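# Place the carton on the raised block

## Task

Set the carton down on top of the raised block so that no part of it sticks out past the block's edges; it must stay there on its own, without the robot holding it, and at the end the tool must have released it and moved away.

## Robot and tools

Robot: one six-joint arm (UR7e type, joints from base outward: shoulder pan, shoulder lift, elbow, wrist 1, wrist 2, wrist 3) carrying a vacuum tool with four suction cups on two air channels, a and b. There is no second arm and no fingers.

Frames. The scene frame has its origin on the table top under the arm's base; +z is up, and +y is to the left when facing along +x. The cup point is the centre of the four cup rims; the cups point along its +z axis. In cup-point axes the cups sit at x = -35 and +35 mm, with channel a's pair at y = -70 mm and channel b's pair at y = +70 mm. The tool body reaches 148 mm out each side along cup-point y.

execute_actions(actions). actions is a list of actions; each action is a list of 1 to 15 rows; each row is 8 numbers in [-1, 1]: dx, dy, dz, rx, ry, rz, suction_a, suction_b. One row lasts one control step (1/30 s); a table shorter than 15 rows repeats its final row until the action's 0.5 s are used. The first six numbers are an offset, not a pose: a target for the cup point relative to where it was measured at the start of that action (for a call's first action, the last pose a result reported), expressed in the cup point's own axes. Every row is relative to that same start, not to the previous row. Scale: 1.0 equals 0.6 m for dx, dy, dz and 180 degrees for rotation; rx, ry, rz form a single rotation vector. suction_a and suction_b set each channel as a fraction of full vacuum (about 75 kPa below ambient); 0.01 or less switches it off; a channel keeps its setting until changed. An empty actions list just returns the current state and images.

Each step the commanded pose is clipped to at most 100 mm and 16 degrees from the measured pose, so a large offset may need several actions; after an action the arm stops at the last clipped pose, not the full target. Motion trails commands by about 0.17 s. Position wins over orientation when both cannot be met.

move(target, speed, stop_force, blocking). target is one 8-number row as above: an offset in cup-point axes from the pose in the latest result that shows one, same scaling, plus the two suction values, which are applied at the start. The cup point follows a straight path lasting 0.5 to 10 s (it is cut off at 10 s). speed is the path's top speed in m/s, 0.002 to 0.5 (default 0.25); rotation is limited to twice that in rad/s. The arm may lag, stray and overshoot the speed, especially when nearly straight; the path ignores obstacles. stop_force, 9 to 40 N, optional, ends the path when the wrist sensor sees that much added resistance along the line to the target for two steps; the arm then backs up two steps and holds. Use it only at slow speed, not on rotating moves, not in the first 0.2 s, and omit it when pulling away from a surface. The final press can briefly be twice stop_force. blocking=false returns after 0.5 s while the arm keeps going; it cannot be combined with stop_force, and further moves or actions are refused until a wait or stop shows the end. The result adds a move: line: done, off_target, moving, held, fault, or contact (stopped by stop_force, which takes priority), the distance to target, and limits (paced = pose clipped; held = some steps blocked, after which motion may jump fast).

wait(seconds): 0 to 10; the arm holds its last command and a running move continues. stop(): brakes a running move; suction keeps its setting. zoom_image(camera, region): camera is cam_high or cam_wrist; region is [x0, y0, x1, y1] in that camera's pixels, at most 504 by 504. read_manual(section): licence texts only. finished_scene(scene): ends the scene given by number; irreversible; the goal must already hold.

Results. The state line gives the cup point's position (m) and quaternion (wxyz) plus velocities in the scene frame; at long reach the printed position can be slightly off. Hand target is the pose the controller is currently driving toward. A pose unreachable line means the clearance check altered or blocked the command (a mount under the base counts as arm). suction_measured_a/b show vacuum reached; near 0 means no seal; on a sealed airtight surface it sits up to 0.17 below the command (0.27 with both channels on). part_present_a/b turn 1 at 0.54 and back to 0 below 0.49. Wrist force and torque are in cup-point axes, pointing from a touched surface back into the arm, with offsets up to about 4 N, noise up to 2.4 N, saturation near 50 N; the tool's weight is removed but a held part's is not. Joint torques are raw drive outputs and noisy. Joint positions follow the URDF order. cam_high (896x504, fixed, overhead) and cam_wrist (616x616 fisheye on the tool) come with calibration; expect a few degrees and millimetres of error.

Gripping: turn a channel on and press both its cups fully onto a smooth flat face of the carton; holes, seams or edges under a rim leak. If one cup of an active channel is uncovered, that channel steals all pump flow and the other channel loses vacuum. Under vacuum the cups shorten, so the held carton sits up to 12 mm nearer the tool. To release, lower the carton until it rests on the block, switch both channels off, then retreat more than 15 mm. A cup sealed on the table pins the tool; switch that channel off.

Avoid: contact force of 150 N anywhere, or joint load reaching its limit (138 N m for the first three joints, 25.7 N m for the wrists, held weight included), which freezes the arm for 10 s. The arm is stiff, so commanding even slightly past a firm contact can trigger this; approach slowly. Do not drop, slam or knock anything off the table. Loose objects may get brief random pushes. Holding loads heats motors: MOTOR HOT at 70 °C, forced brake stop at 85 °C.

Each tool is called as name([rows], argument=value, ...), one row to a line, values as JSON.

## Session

execute_actions(actions=[])

Scene clock: 0.00 s.
end_effector_position=(+0.4258, -0.0076, +0.3721) suction_measured_a=0.00 part_present_a=0 suction_measured_b=0.00 part_present_b=0 end_effector_quat_wxyz=(+0.003, +0.008, +1.000, +0.001) end_effector_velocity=(-0.000, +0.000, +0.001) end_effector_angular_velocity=(-0.001, -0.002, -0.001)
Joint positions: [-0.317 -1.768  1.734 -1.534 -1.573  1.257]
Joint velocities: [-0.    -0.002  0.     0.    -0.     0.001]
Joint torques (N m, as the arm reports them, + toward a larger angle): no reading
Wrist force (N, on the end effector, along its own x y z axes, offset not removed): no reading
Wrist torque (N m, same axes, about the end effector's origin, offset not removed): no reading
Hand target: +0.426, -0.008, +0.372; +0.003, +0.008, +1.000, +0.001
camera_calibration (this result's frames):
cam_wrist: T_world_to_cam=[[-0.0576532, -0.997771, -0.0335915, 0.03574], [-0.819112, 0.0280407, 0.572948, 0.182981], [-0.570729, 0.0605475, -0.818903, 0.665107], [0, 0, 0, 1]] pos_world=[0.531538, -0.00974111, 0.44102]

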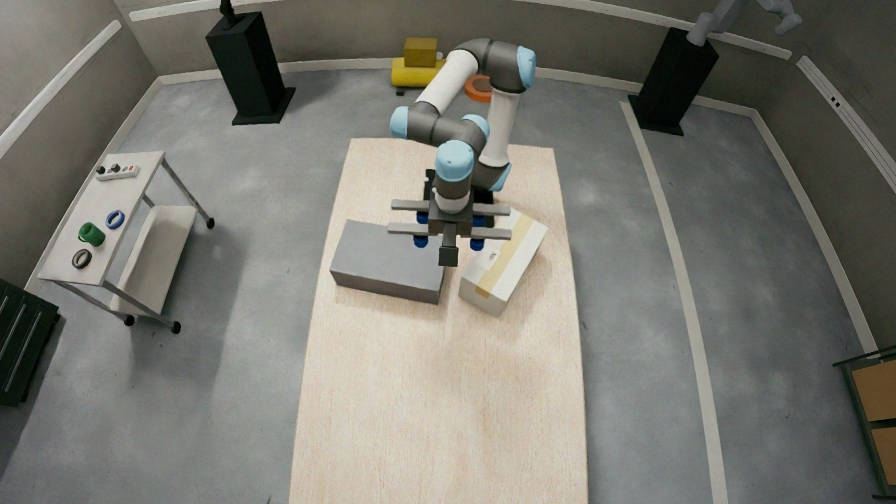

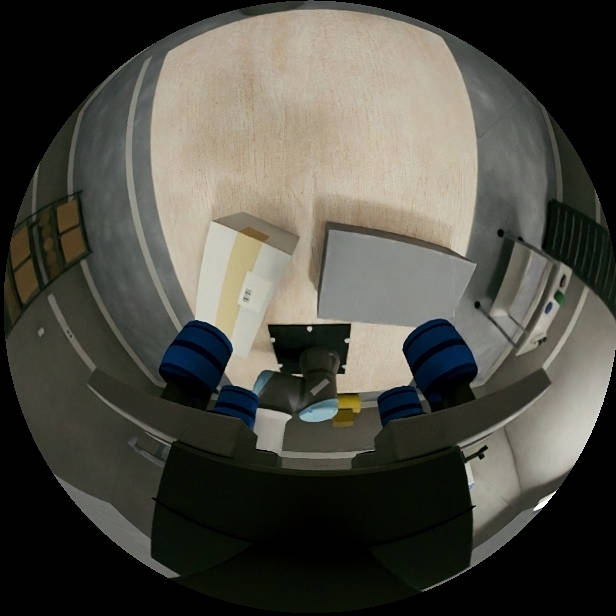

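zoom_image(camera="cam_high", region=[320, 190, 560, 350])

Region (320, 190, 560, 350) of cam_high's 896x504 image, scaled by 2.100, with more detail than that image has.

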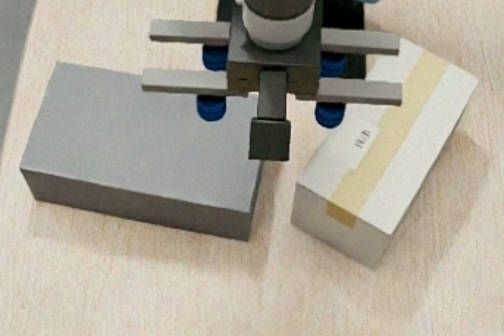

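move(target=[0.147,0.314,0.345,0,0,-0.338,0,0], speed=0.4)

Scene clock: 19.87 s.
end_effector_position=(+0.3417, +0.1823, +0.1650) suction_measured_a=0.00 part_present_a=0 suction_measured_b=0.00 part_present_b=0 end_effector_quat_wxyz=(+0.002, -0.499, +0.867, -0.001) end_effector_velocity=(+0.000, +0.001, -0.001) end_effector_angular_velocity=(-0.000, -0.002, +0.005)
Joint positions: [ 0.154 -1.746  2.267 -2.089 -1.572  0.666]
Joint velocities: [ 0.003  0.002  0.001 -0.005 -0.    -0.002]
Joint torques (N m, as the arm reports them, + toward a larger angle): [  7.47  -3.02 -13.72  -6.31  -2.25  -2.23]
Wrist force (N, on the end effector, along its own x y z axes, offset not removed): [1.2 0.1 -1.9]
Wrist torque (N m, same axes, about the end effector's origin, offset not removed): [0.12 -0.26 -0.18]
Hand target: +0.342, +0.182, +0.165; +0.003, -0.499, +0.867, -0.001
Off the commanded pose: 0.000 m, 0 deg.
move: done
camera_calibration (this result's frames):
cam_wrist: T_world_to_cam=[[0.84314, -0.537011, -0.0271018, -0.179418], [-0.426479, -0.698593, 0.574528, 0.225464], [-0.327461, -0.472849, -0.818036, 0.450055], [0, 0, 0, 1]] pos_world=[0.394806, 0.273967, 0.233763]

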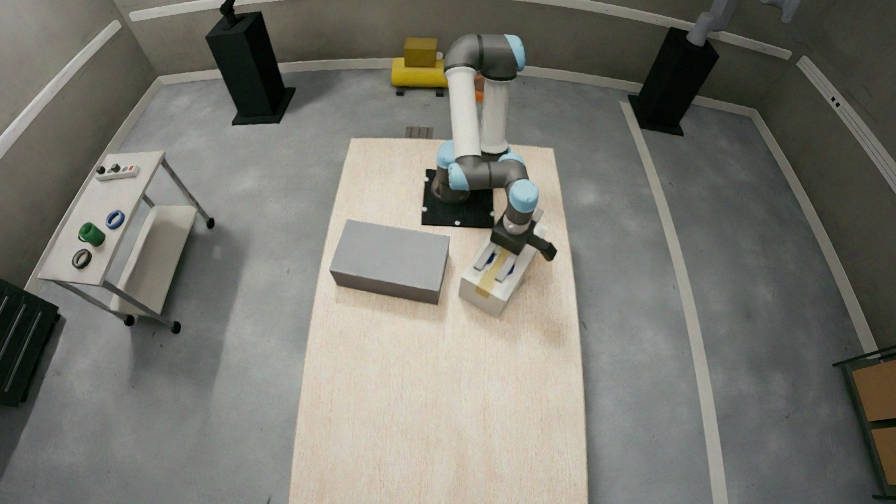

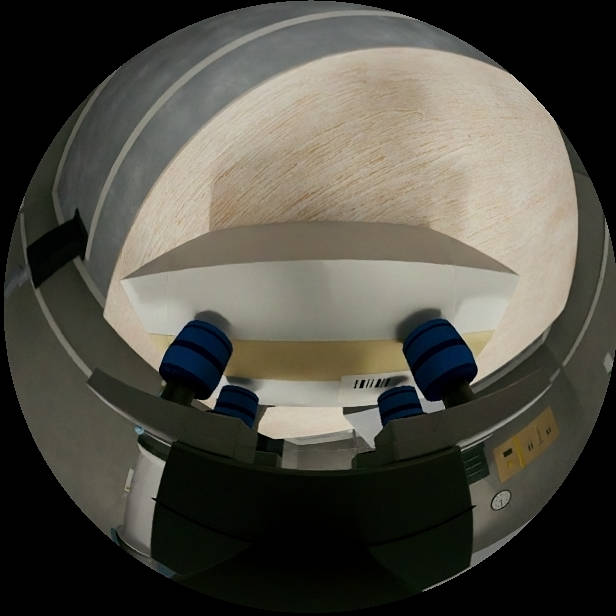

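move(target=[-0.005,0,0.026,0,0,0,1,1], speed=0.025, stop_force=15)

Scene clock: 24.53 s.
end_effector_position=(+0.3433, +0.1849, +0.1495) suction_measured_a=0.31 part_present_a=0 suction_measured_b=0.31 part_present_b=0 end_effector_quat_wxyz=(+0.002, -0.499, +0.867, -0.001) end_effector_velocity=(+0.000, +0.000, -0.002) end_effector_angular_velocity=(-0.000, +0.002, -0.000)
Joint positions: [ 0.161 -1.714  2.288 -2.142 -1.572  0.673]
Joint velocities: [ 0.     0.004  0.001 -0.003  0.     0.   ]
Joint torques (N m, as the arm reports them, + toward a larger angle): [  8.34 -13.89 -23.47  -9.06   0.32   2.51]
Wrist force (N, on the end effector, along its own x y z axes, offset not removed): [2.9 -2.1 22.2]
Wrist torque (N m, same axes, about the end effector's origin, offset not removed): [-0.52 -0.44 -0.21]
Hand target: +0.343, +0.185, +0.149; +0.002, -0.499, +0.867, -0.001
Off the commanded pose: 0.000 m, 0 deg.
move: done
camera_calibration (this result's frames):
cam_wrist: T_world_to_cam=[[0.84314, -0.537004, -0.0272265, -0.179722], [-0.426362, -0.698559, 0.574657, 0.236798], [-0.327612, -0.472908, -0.817942, 0.439119], [0, 0, 0, 1]] pos_world=[0.396354, 0.276569, 0.218203]

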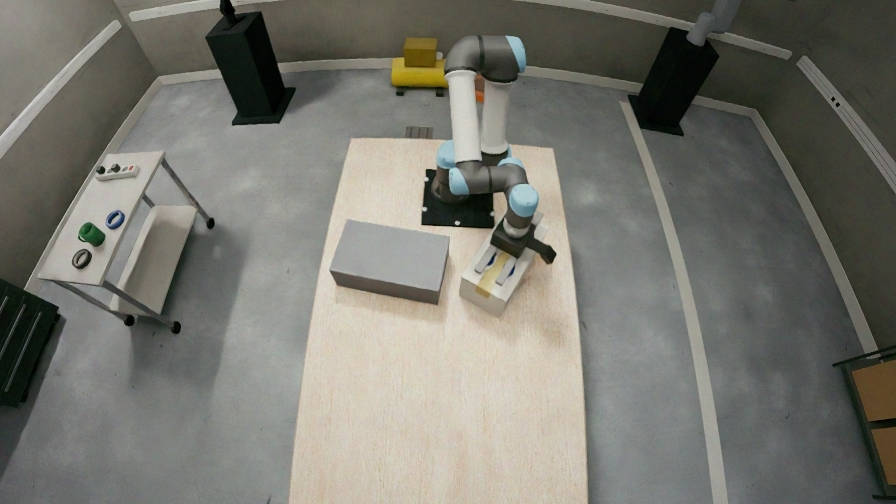

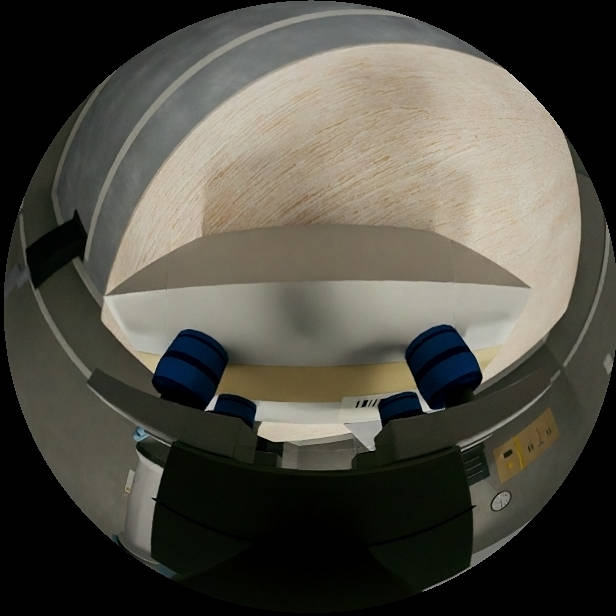

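wait(seconds=0)

Scene clock: 35.97 s.
end_effector_position=(+0.3433, +0.1849, +0.1494) suction_measured_a=0.73 part_present_a=1 suction_measured_b=0.73 part_present_b=1 end_effector_quat_wxyz=(+0.002, -0.499, +0.867, -0.001) end_effector_velocity=(-0.000, -0.000, -0.001) end_effector_angular_velocity=(-0.001, +0.003, -0.001)
Joint positions: [ 0.161 -1.714  2.288 -2.142 -1.572  0.673]
Joint velocities: [-0.001  0.003  0.     0.    -0.     0.   ]
Joint torques (N m, as the arm reports them, + toward a larger angle): [ -6.65 -38.83 -49.44  -4.35   1.28  -2.27]
Wrist force (N, on the end effector, along its own x y z axes, offset not removed): [5.4 0.9 20.1]
Wrist torque (N m, same axes, about the end effector's origin, offset not removed): [-0.44 -0.84 -0.27]
Hand target: +0.343, +0.185, +0.149; +0.002, -0.499, +0.867, -0.001
Off the commanded pose: 0.000 m, 0 deg.
camera_calibration (this result's frames):
cam_wrist: T_world_to_cam=[[0.84314, -0.537012, -0.0270834, -0.17977], [-0.426486, -0.698584, 0.574534, 0.236915], [-0.327452, -0.472862, -0.818032, 0.439076], [0, 0, 0, 1]] pos_world=[0.396389, 0.276589, 0.218194]

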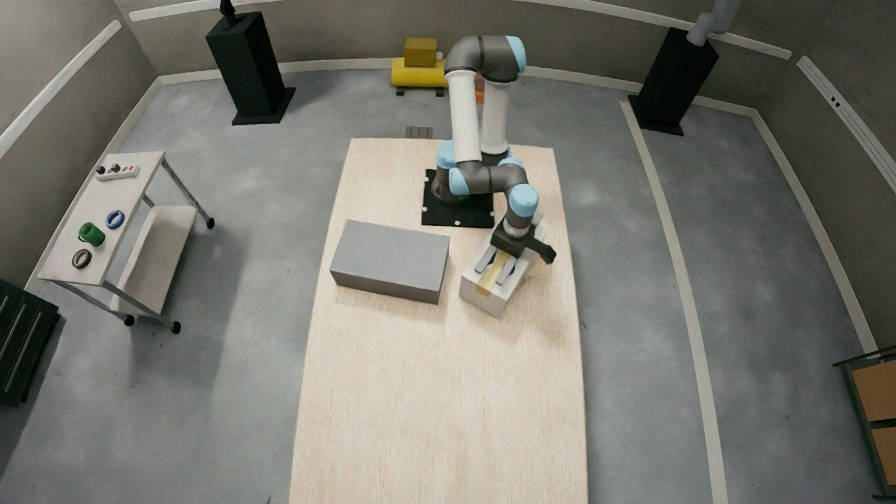

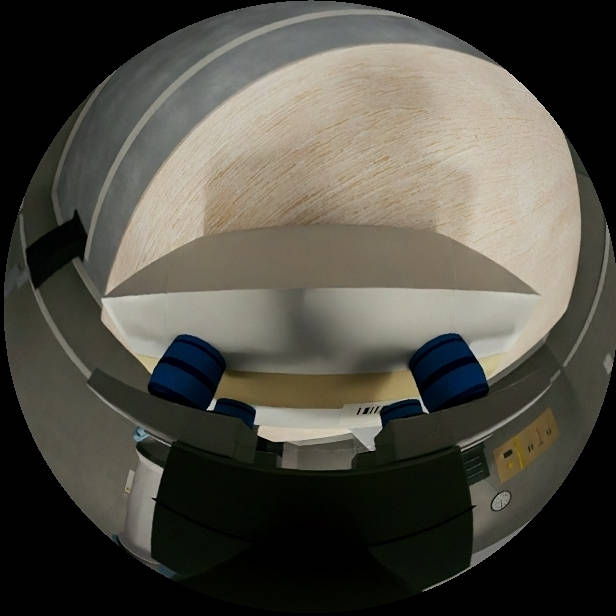

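move(target=[-0.042,-0.072,-0.235,0,0,0,1,1], speed=0.25)

move(target=[0.587,-0.244,0,0,0,0.383,1,1], speed=0.4)

zoom_image(camera="cam_high", region=[300, 170, 540, 350])

Scene clock: 43.47 s.
end_effector_position=(+0.3925, +0.1849, +0.2906) suction_measured_a=0.73 part_present_a=1 suction_measured_b=0.73 part_present_b=1 end_effector_quat_wxyz=(+0.003, -0.499, +0.867, -0.001) end_effector_velocity=(+0.001, +0.000, +0.002) end_effector_angular_velocity=(-0.000, -0.001, +0.001)
Joint positions: [ 0.144 -1.735  1.916 -1.75  -1.572  0.656]
Joint velocities: [ 0.001  0.002 -0.005  0.003 -0.    -0.   ]
Joint torques (N m, as the arm reports them, + toward a larger angle): [ -7.12 -16.46 -54.26  -4.19  -2.73  -2.3 ]
Wrist force (N, on the end effector, along its own x y z axes, offset not removed): [0.8 0.2 26.0]
Wrist torque (N m, same axes, about the end effector's origin, offset not removed): [-0.45 -0.27 -0.41]
Hand target: +0.393, +0.185, +0.291; +0.002, -0.499, +0.867, -0.001
Off the commanded pose: 0.000 m, 0 deg.
move: done
camera_calibration (this result's frames):
cam_wrist: T_world_to_cam=[[0.843142, -0.537009, -0.027094, -0.217467], [-0.426503, -0.698624, 0.574474, 0.176795], [-0.327426, -0.472807, -0.818074, 0.570602], [0, 0, 0, 1]] pos_world=[0.445589, 0.276517, 0.359338]

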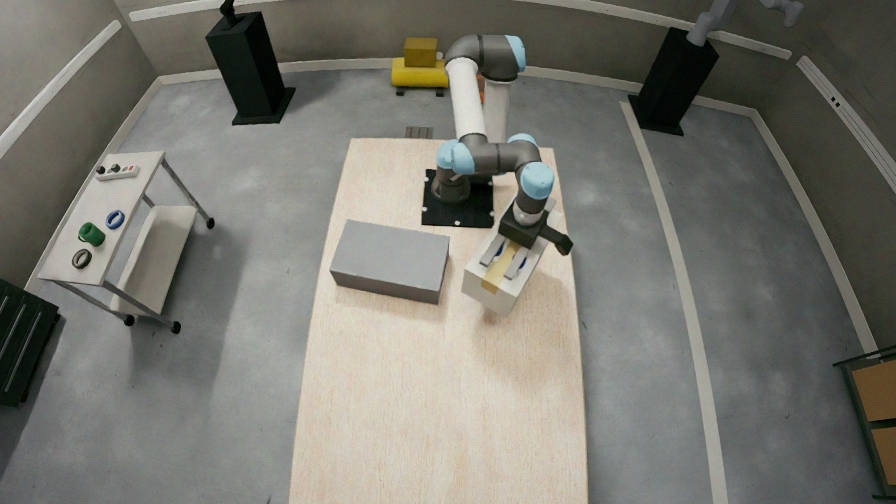

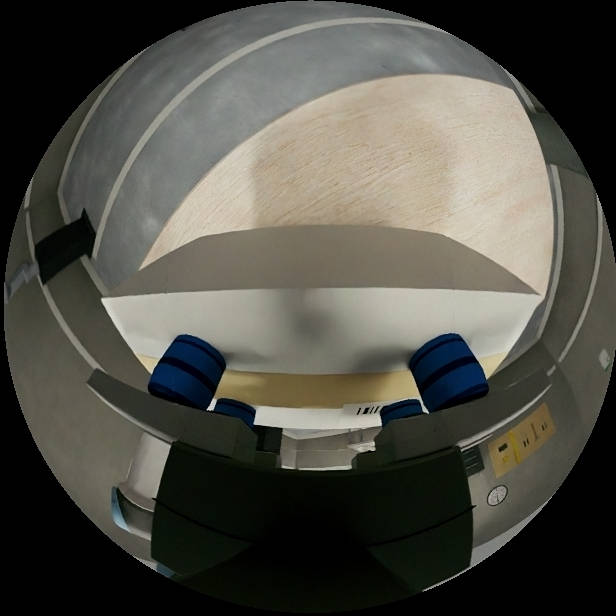

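Scene clock: 45.53 s.
end_effector_position=(+0.3426, -0.1928, +0.2894) suction_measured_a=0.73 part_present_a=1 suction_measured_b=0.73 part_present_b=1 end_effector_quat_wxyz=(+0.002, +0.079, +0.997, +0.002) end_effector_velocity=(+0.000, -0.001, -0.001) end_effector_angular_velocity=(+0.002, +0.002, -0.003)
Joint positions: [-0.838 -1.844  2.    -1.724 -1.573  0.877]
Joint velocities: [-0.002  0.004 -0.001  0.    -0.     0.001]
Joint torques (N m, as the arm reports them, + toward a larger angle): [ -7.25 -11.52 -53.91  -9.02   1.86   2.37]
Wrist force (N, on the end effector, along its own x y z axes, offset not removed): [-0.4 0.6 22.8]
Wrist torque (N m, same axes, about the end effector's origin, offset not removed): [-0.43 -0.15 -0.10]
Hand target: +0.343, -0.193, +0.289; +0.002, +0.079, +0.997, +0.002
Off the commanded pose: 0.001 m, 0 deg.
move: done
camera_calibration (this result's frames):
cam_wrist: T_world_to_cam=[[-0.197781, -0.979586, -0.0359634, -0.104405], [-0.806923, 0.14187, 0.573366, 0.185088], [-0.556559, 0.142421, -0.81851, 0.571981], [0, 0, 0, 1]] pos_world=[0.447044, -0.209994, 0.358294]

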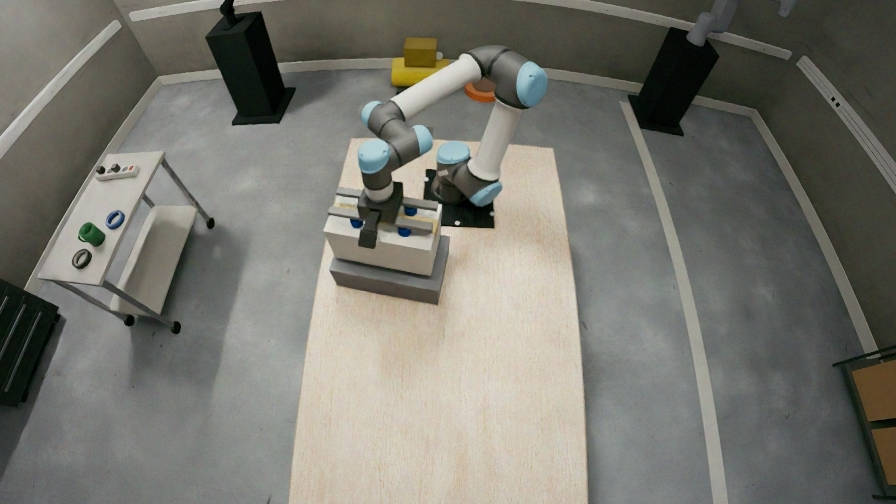

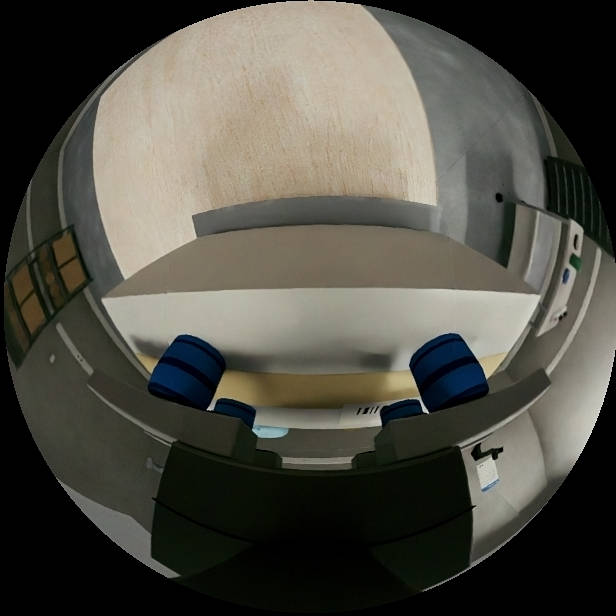

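Region (300, 170, 540, 350) of cam_high's 896x504 image, scaled by 2.100, with more detail than that image has; it fills the top 378 rows of this view, and the rest is white.

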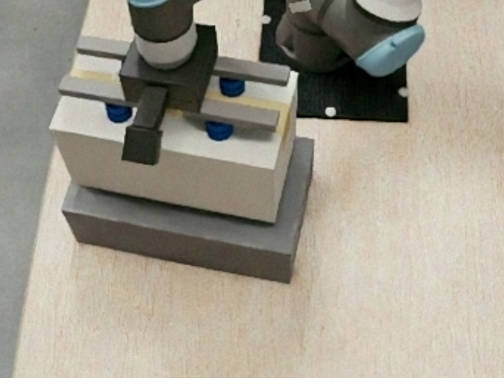

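Shift slightly toward +y and +x while descending.

move(target=[-0.012,0.015,0.03,0,0,0,1,1], speed=0.05)

move(target=[0,0,0.05,0,0,0,1,1], speed=0.015, stop_force=10)

zoom_image(camera="cam_high", region=[300, 170, 540, 350])

Scene clock: 52.63 s.
end_effector_position=(+0.3512, -0.1850, +0.2716) suction_measured_a=0.73 part_present_a=1 suction_measured_b=0.73 part_present_b=1 end_effector_quat_wxyz=(+0.002, +0.079, +0.997, +0.002) end_effector_velocity=(+0.001, +0.000, -0.002) end_effector_angular_velocity=(+0.001, +0.001, -0.000)
Joint positions: [-0.807 -1.825  2.033 -1.775 -1.572  0.908]
Joint velocities: [ 0.002  0.002  0.002 -0.003 -0.     0.002]
Joint torques (N m, as the arm reports them, + toward a larger angle): [  7.67 -12.   -28.6   -9.03  -0.91   2.3 ]
Wrist force (N, on the end effector, along its own x y z axes, offset not removed): [0.1 -1.5 25.0]
Wrist torque (N m, same axes, about the end effector's origin, offset not removed): [-0.73 -0.02 -0.16]
Hand target: +0.351, -0.185, +0.271; +0.002, +0.079, +0.997, +0.002
Off the commanded pose: 0.000 m, 0 deg.
move: done
camera_calibration (this result's frames):
cam_wrist: T_world_to_cam=[[-0.197777, -0.979588, -0.0359438, -0.0957003], [-0.806949, 0.141885, 0.573325, 0.20116], [-0.556522, 0.142395, -0.818539, 0.561057], [0, 0, 0, 1]] pos_world=[0.45564, -0.20218, 0.340477]

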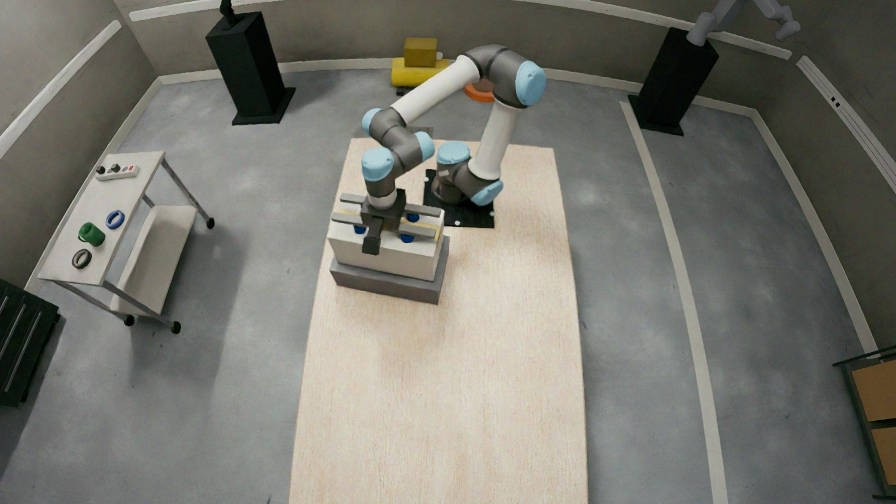

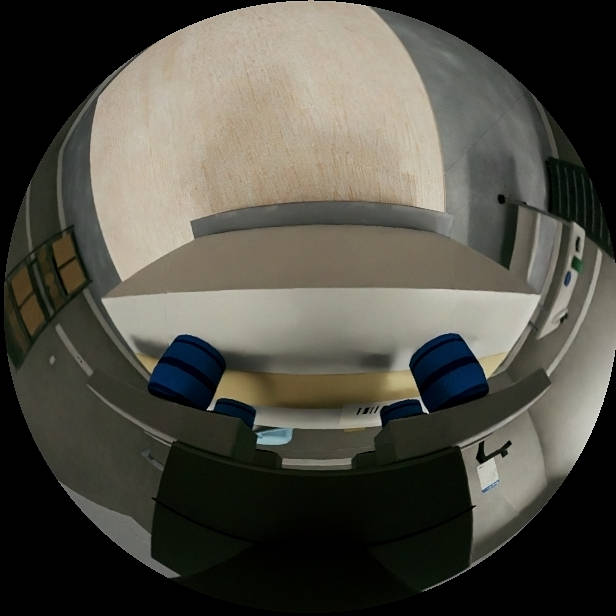

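Scene clock: 53.67 s.
end_effector_position=(+0.3513, -0.1850, +0.2614) suction_measured_a=0.73 part_present_a=1 suction_measured_b=0.73 part_present_b=1 end_effector_quat_wxyz=(+0.002, +0.079, +0.997, +0.002) end_effector_velocity=(-0.001, +0.000, +0.002) end_effector_angular_velocity=(+0.004, +0.003, -0.001)
Joint positions: [-0.807 -1.819  2.055 -1.803 -1.573  0.908]
Joint velocities: [-0.001 -0.    -0.007  0.012  0.    -0.   ]
Joint torques (N m, as the arm reports them, + toward a larger angle): [ -6.57 -28.1  -39.61   0.55   2.14  -0.6 ]
Wrist force (N, on the end effector, along its own x y z axes, offset not removed): [-2.7 1.0 -1.3]
Wrist torque (N m, same axes, about the end effector's origin, offset not removed): [4.11 1.31 -0.70]
Hand target: +0.351, -0.185, +0.262; +0.002, +0.079, +0.997, +0.002
Off the commanded pose: 0.020 m, 0 deg.
move: contact
camera_calibration (this result's frames):
cam_wrist: T_world_to_cam=[[-0.197801, -0.97958, -0.0360232, -0.0959844], [-0.806748, 0.141807, 0.573628, 0.206833], [-0.556806, 0.142526, -0.818323, 0.552839], [0, 0, 0, 1]] pos_world=[0.455701, -0.202149, 0.330298]

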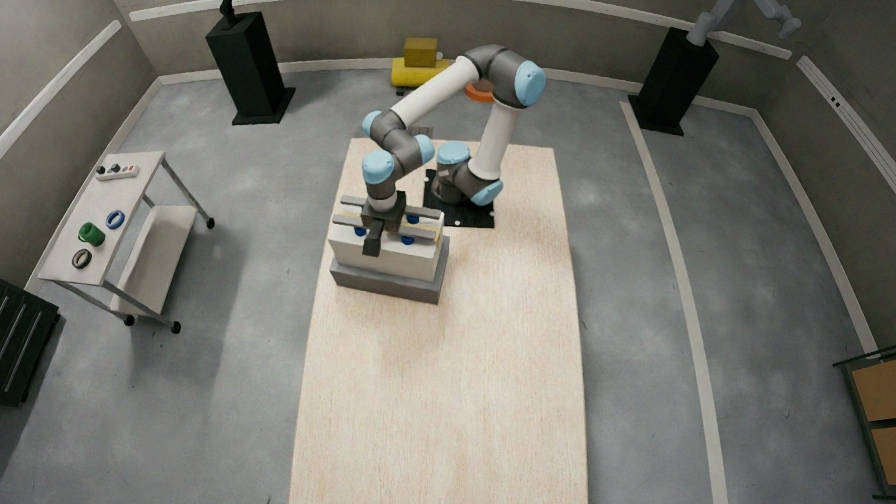

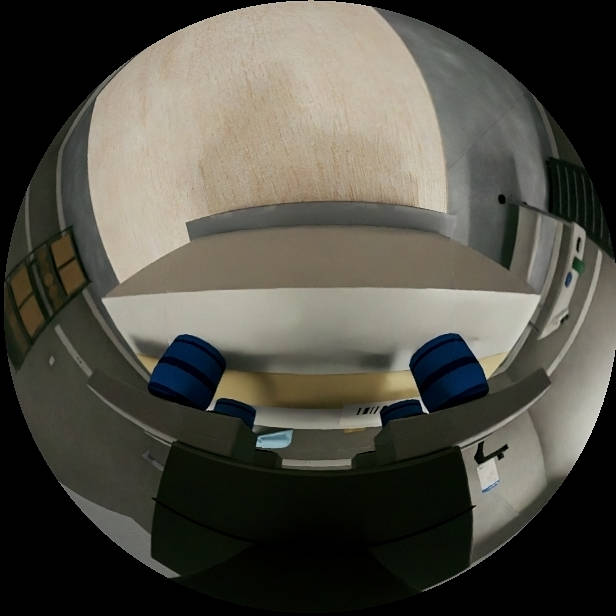

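Region (300, 170, 540, 350) of cam_high's 896x504 image, scaled by 2.100, with more detail than that image has; it fills the top 378 rows of this view, and the rest is white.

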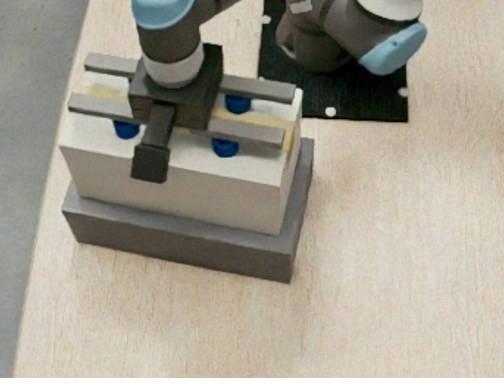

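execute_actions([
  [[0,0,-0.002,0,0,0,0,0]],
])

move(target=[0,0,-0.2,0,0,0,0,0])

Scene clock: 58.23 s.
end_effector_position=(+0.3513, -0.1850, +0.2628) suction_measured_a=0.00 part_present_a=0 suction_measured_b=0.00 part_present_b=0 end_effector_quat_wxyz=(+0.002, +0.079, +0.997, +0.002) end_effector_velocity=(+0.000, +0.000, +0.000) end_effector_angular_velocity=(-0.001, -0.001, +0.001)
Joint positions: [-0.807 -1.82   2.052 -1.8   -1.573  0.908]
Joint velocities: [ 0.    -0.     0.    -0.001 -0.    -0.   ]
Joint torques (N m, as the arm reports them, + toward a larger angle): [ -4.65  11.17 -14.11   3.8   -3.91  -0.6 ]
Wrist force (N, on the end effector, along its own x y z axes, offset not removed): [-5.4 4.8 -48.7]
Wrist torque (N m, same axes, about the end effector's origin, offset not removed): [0.22 -0.14 -0.22]
Hand target: +0.351, -0.185, +0.263; +0.002, +0.079, +0.997, +0.002
Off the commanded pose: 0.000 m, 0 deg.
camera_calibration (this result's frames):
cam_wrist: T_world_to_cam=[[-0.197729, -0.979603, -0.035809, -0.0959929], [-0.806908, 0.141911, 0.573377, 0.206196], [-0.5566, 0.142268, -0.818509, 0.553858], [0, 0, 0, 1]] pos_world=[0.455678, -0.202092, 0.331672]

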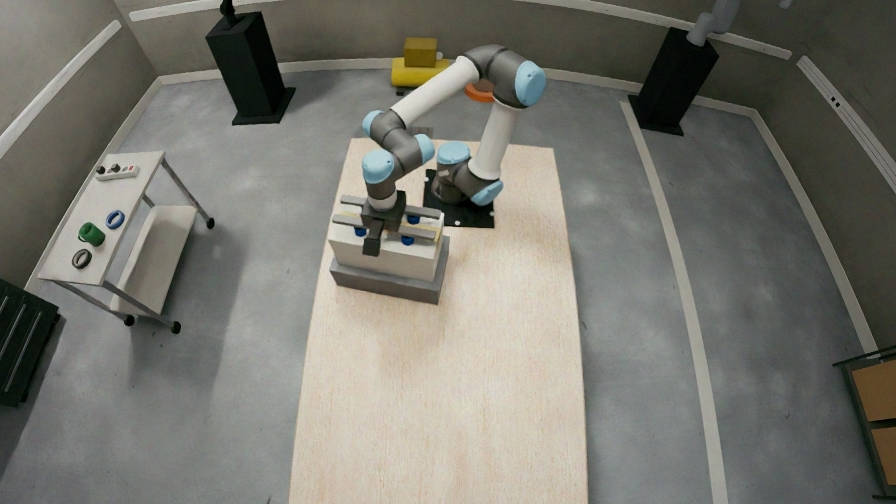

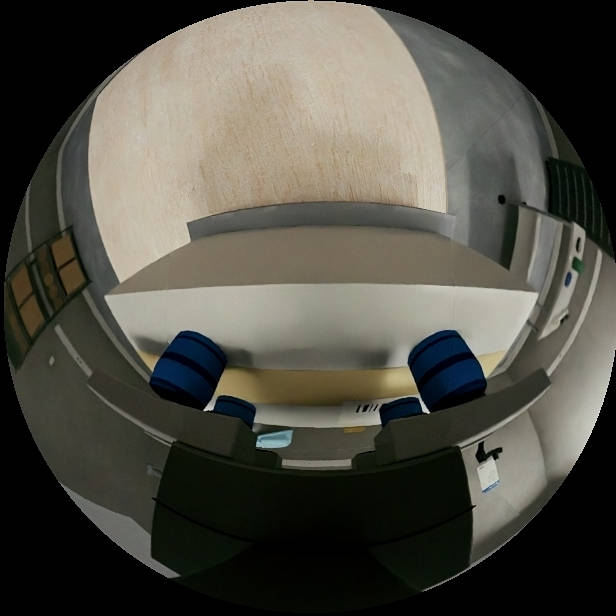

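Scene clock: 59.23 s.
end_effector_position=(+0.3505, -0.1855, +0.3826) suction_measured_a=0.00 part_present_a=0 suction_measured_b=0.00 part_present_b=0 end_effector_quat_wxyz=(+0.002, +0.079, +0.997, +0.002) end_effector_velocity=(+0.000, -0.001, +0.001) end_effector_angular_velocity=(-0.000, +0.000, +0.000)
Joint positions: [-0.807 -1.842  1.76  -1.486 -1.573  0.908]
Joint velocities: [ 0.     0.002 -0.005  0.003 -0.    -0.   ]
Joint torques (N m, as the arm reports them, + toward a larger angle): [ -6.5   -2.19 -41.7   -1.27  -2.29  -2.32]
Wrist force (N, on the end effector, along its own x y z axes, offset not removed): [3.4 0.6 -0.9]
Wrist torque (N m, same axes, about the end effector's origin, offset not removed): [0.15 -0.67 -0.19]
Hand target: +0.351, -0.185, +0.383; +0.002, +0.079, +0.997, +0.002
Off the commanded pose: 0.000 m, 0 deg.
move: done
camera_calibration (this result's frames):
cam_wrist: T_world_to_cam=[[-0.197728, -0.979604, -0.0357582, -0.0923581], [-0.80696, 0.141954, 0.573293, 0.136977], [-0.556525, 0.142212, -0.81857, 0.651617], [0, 0, 0, 1]] pos_world=[0.454914, -0.202586, 0.451563]

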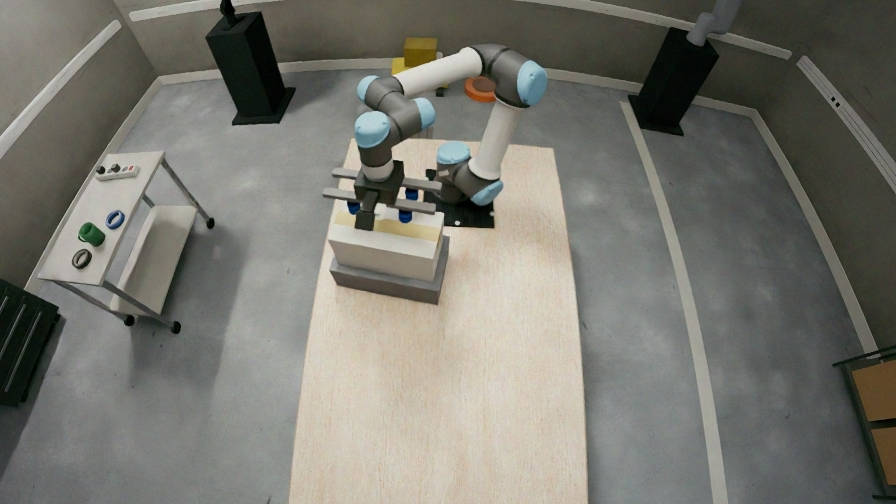

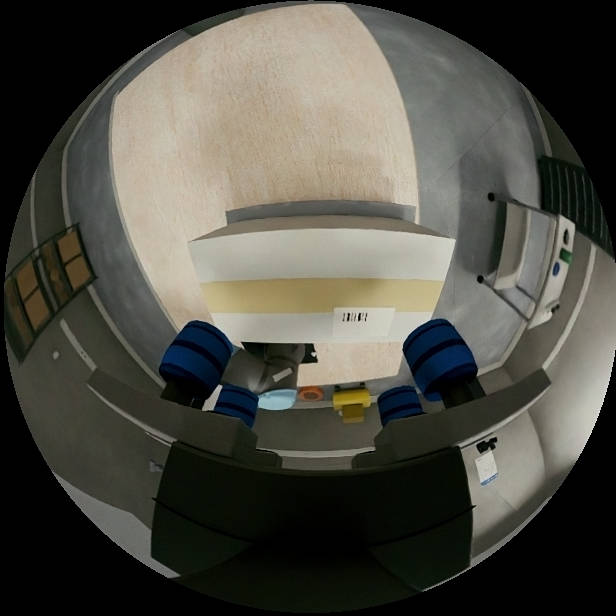

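finished_scene(scene=2)

The scene is finished: the task was done.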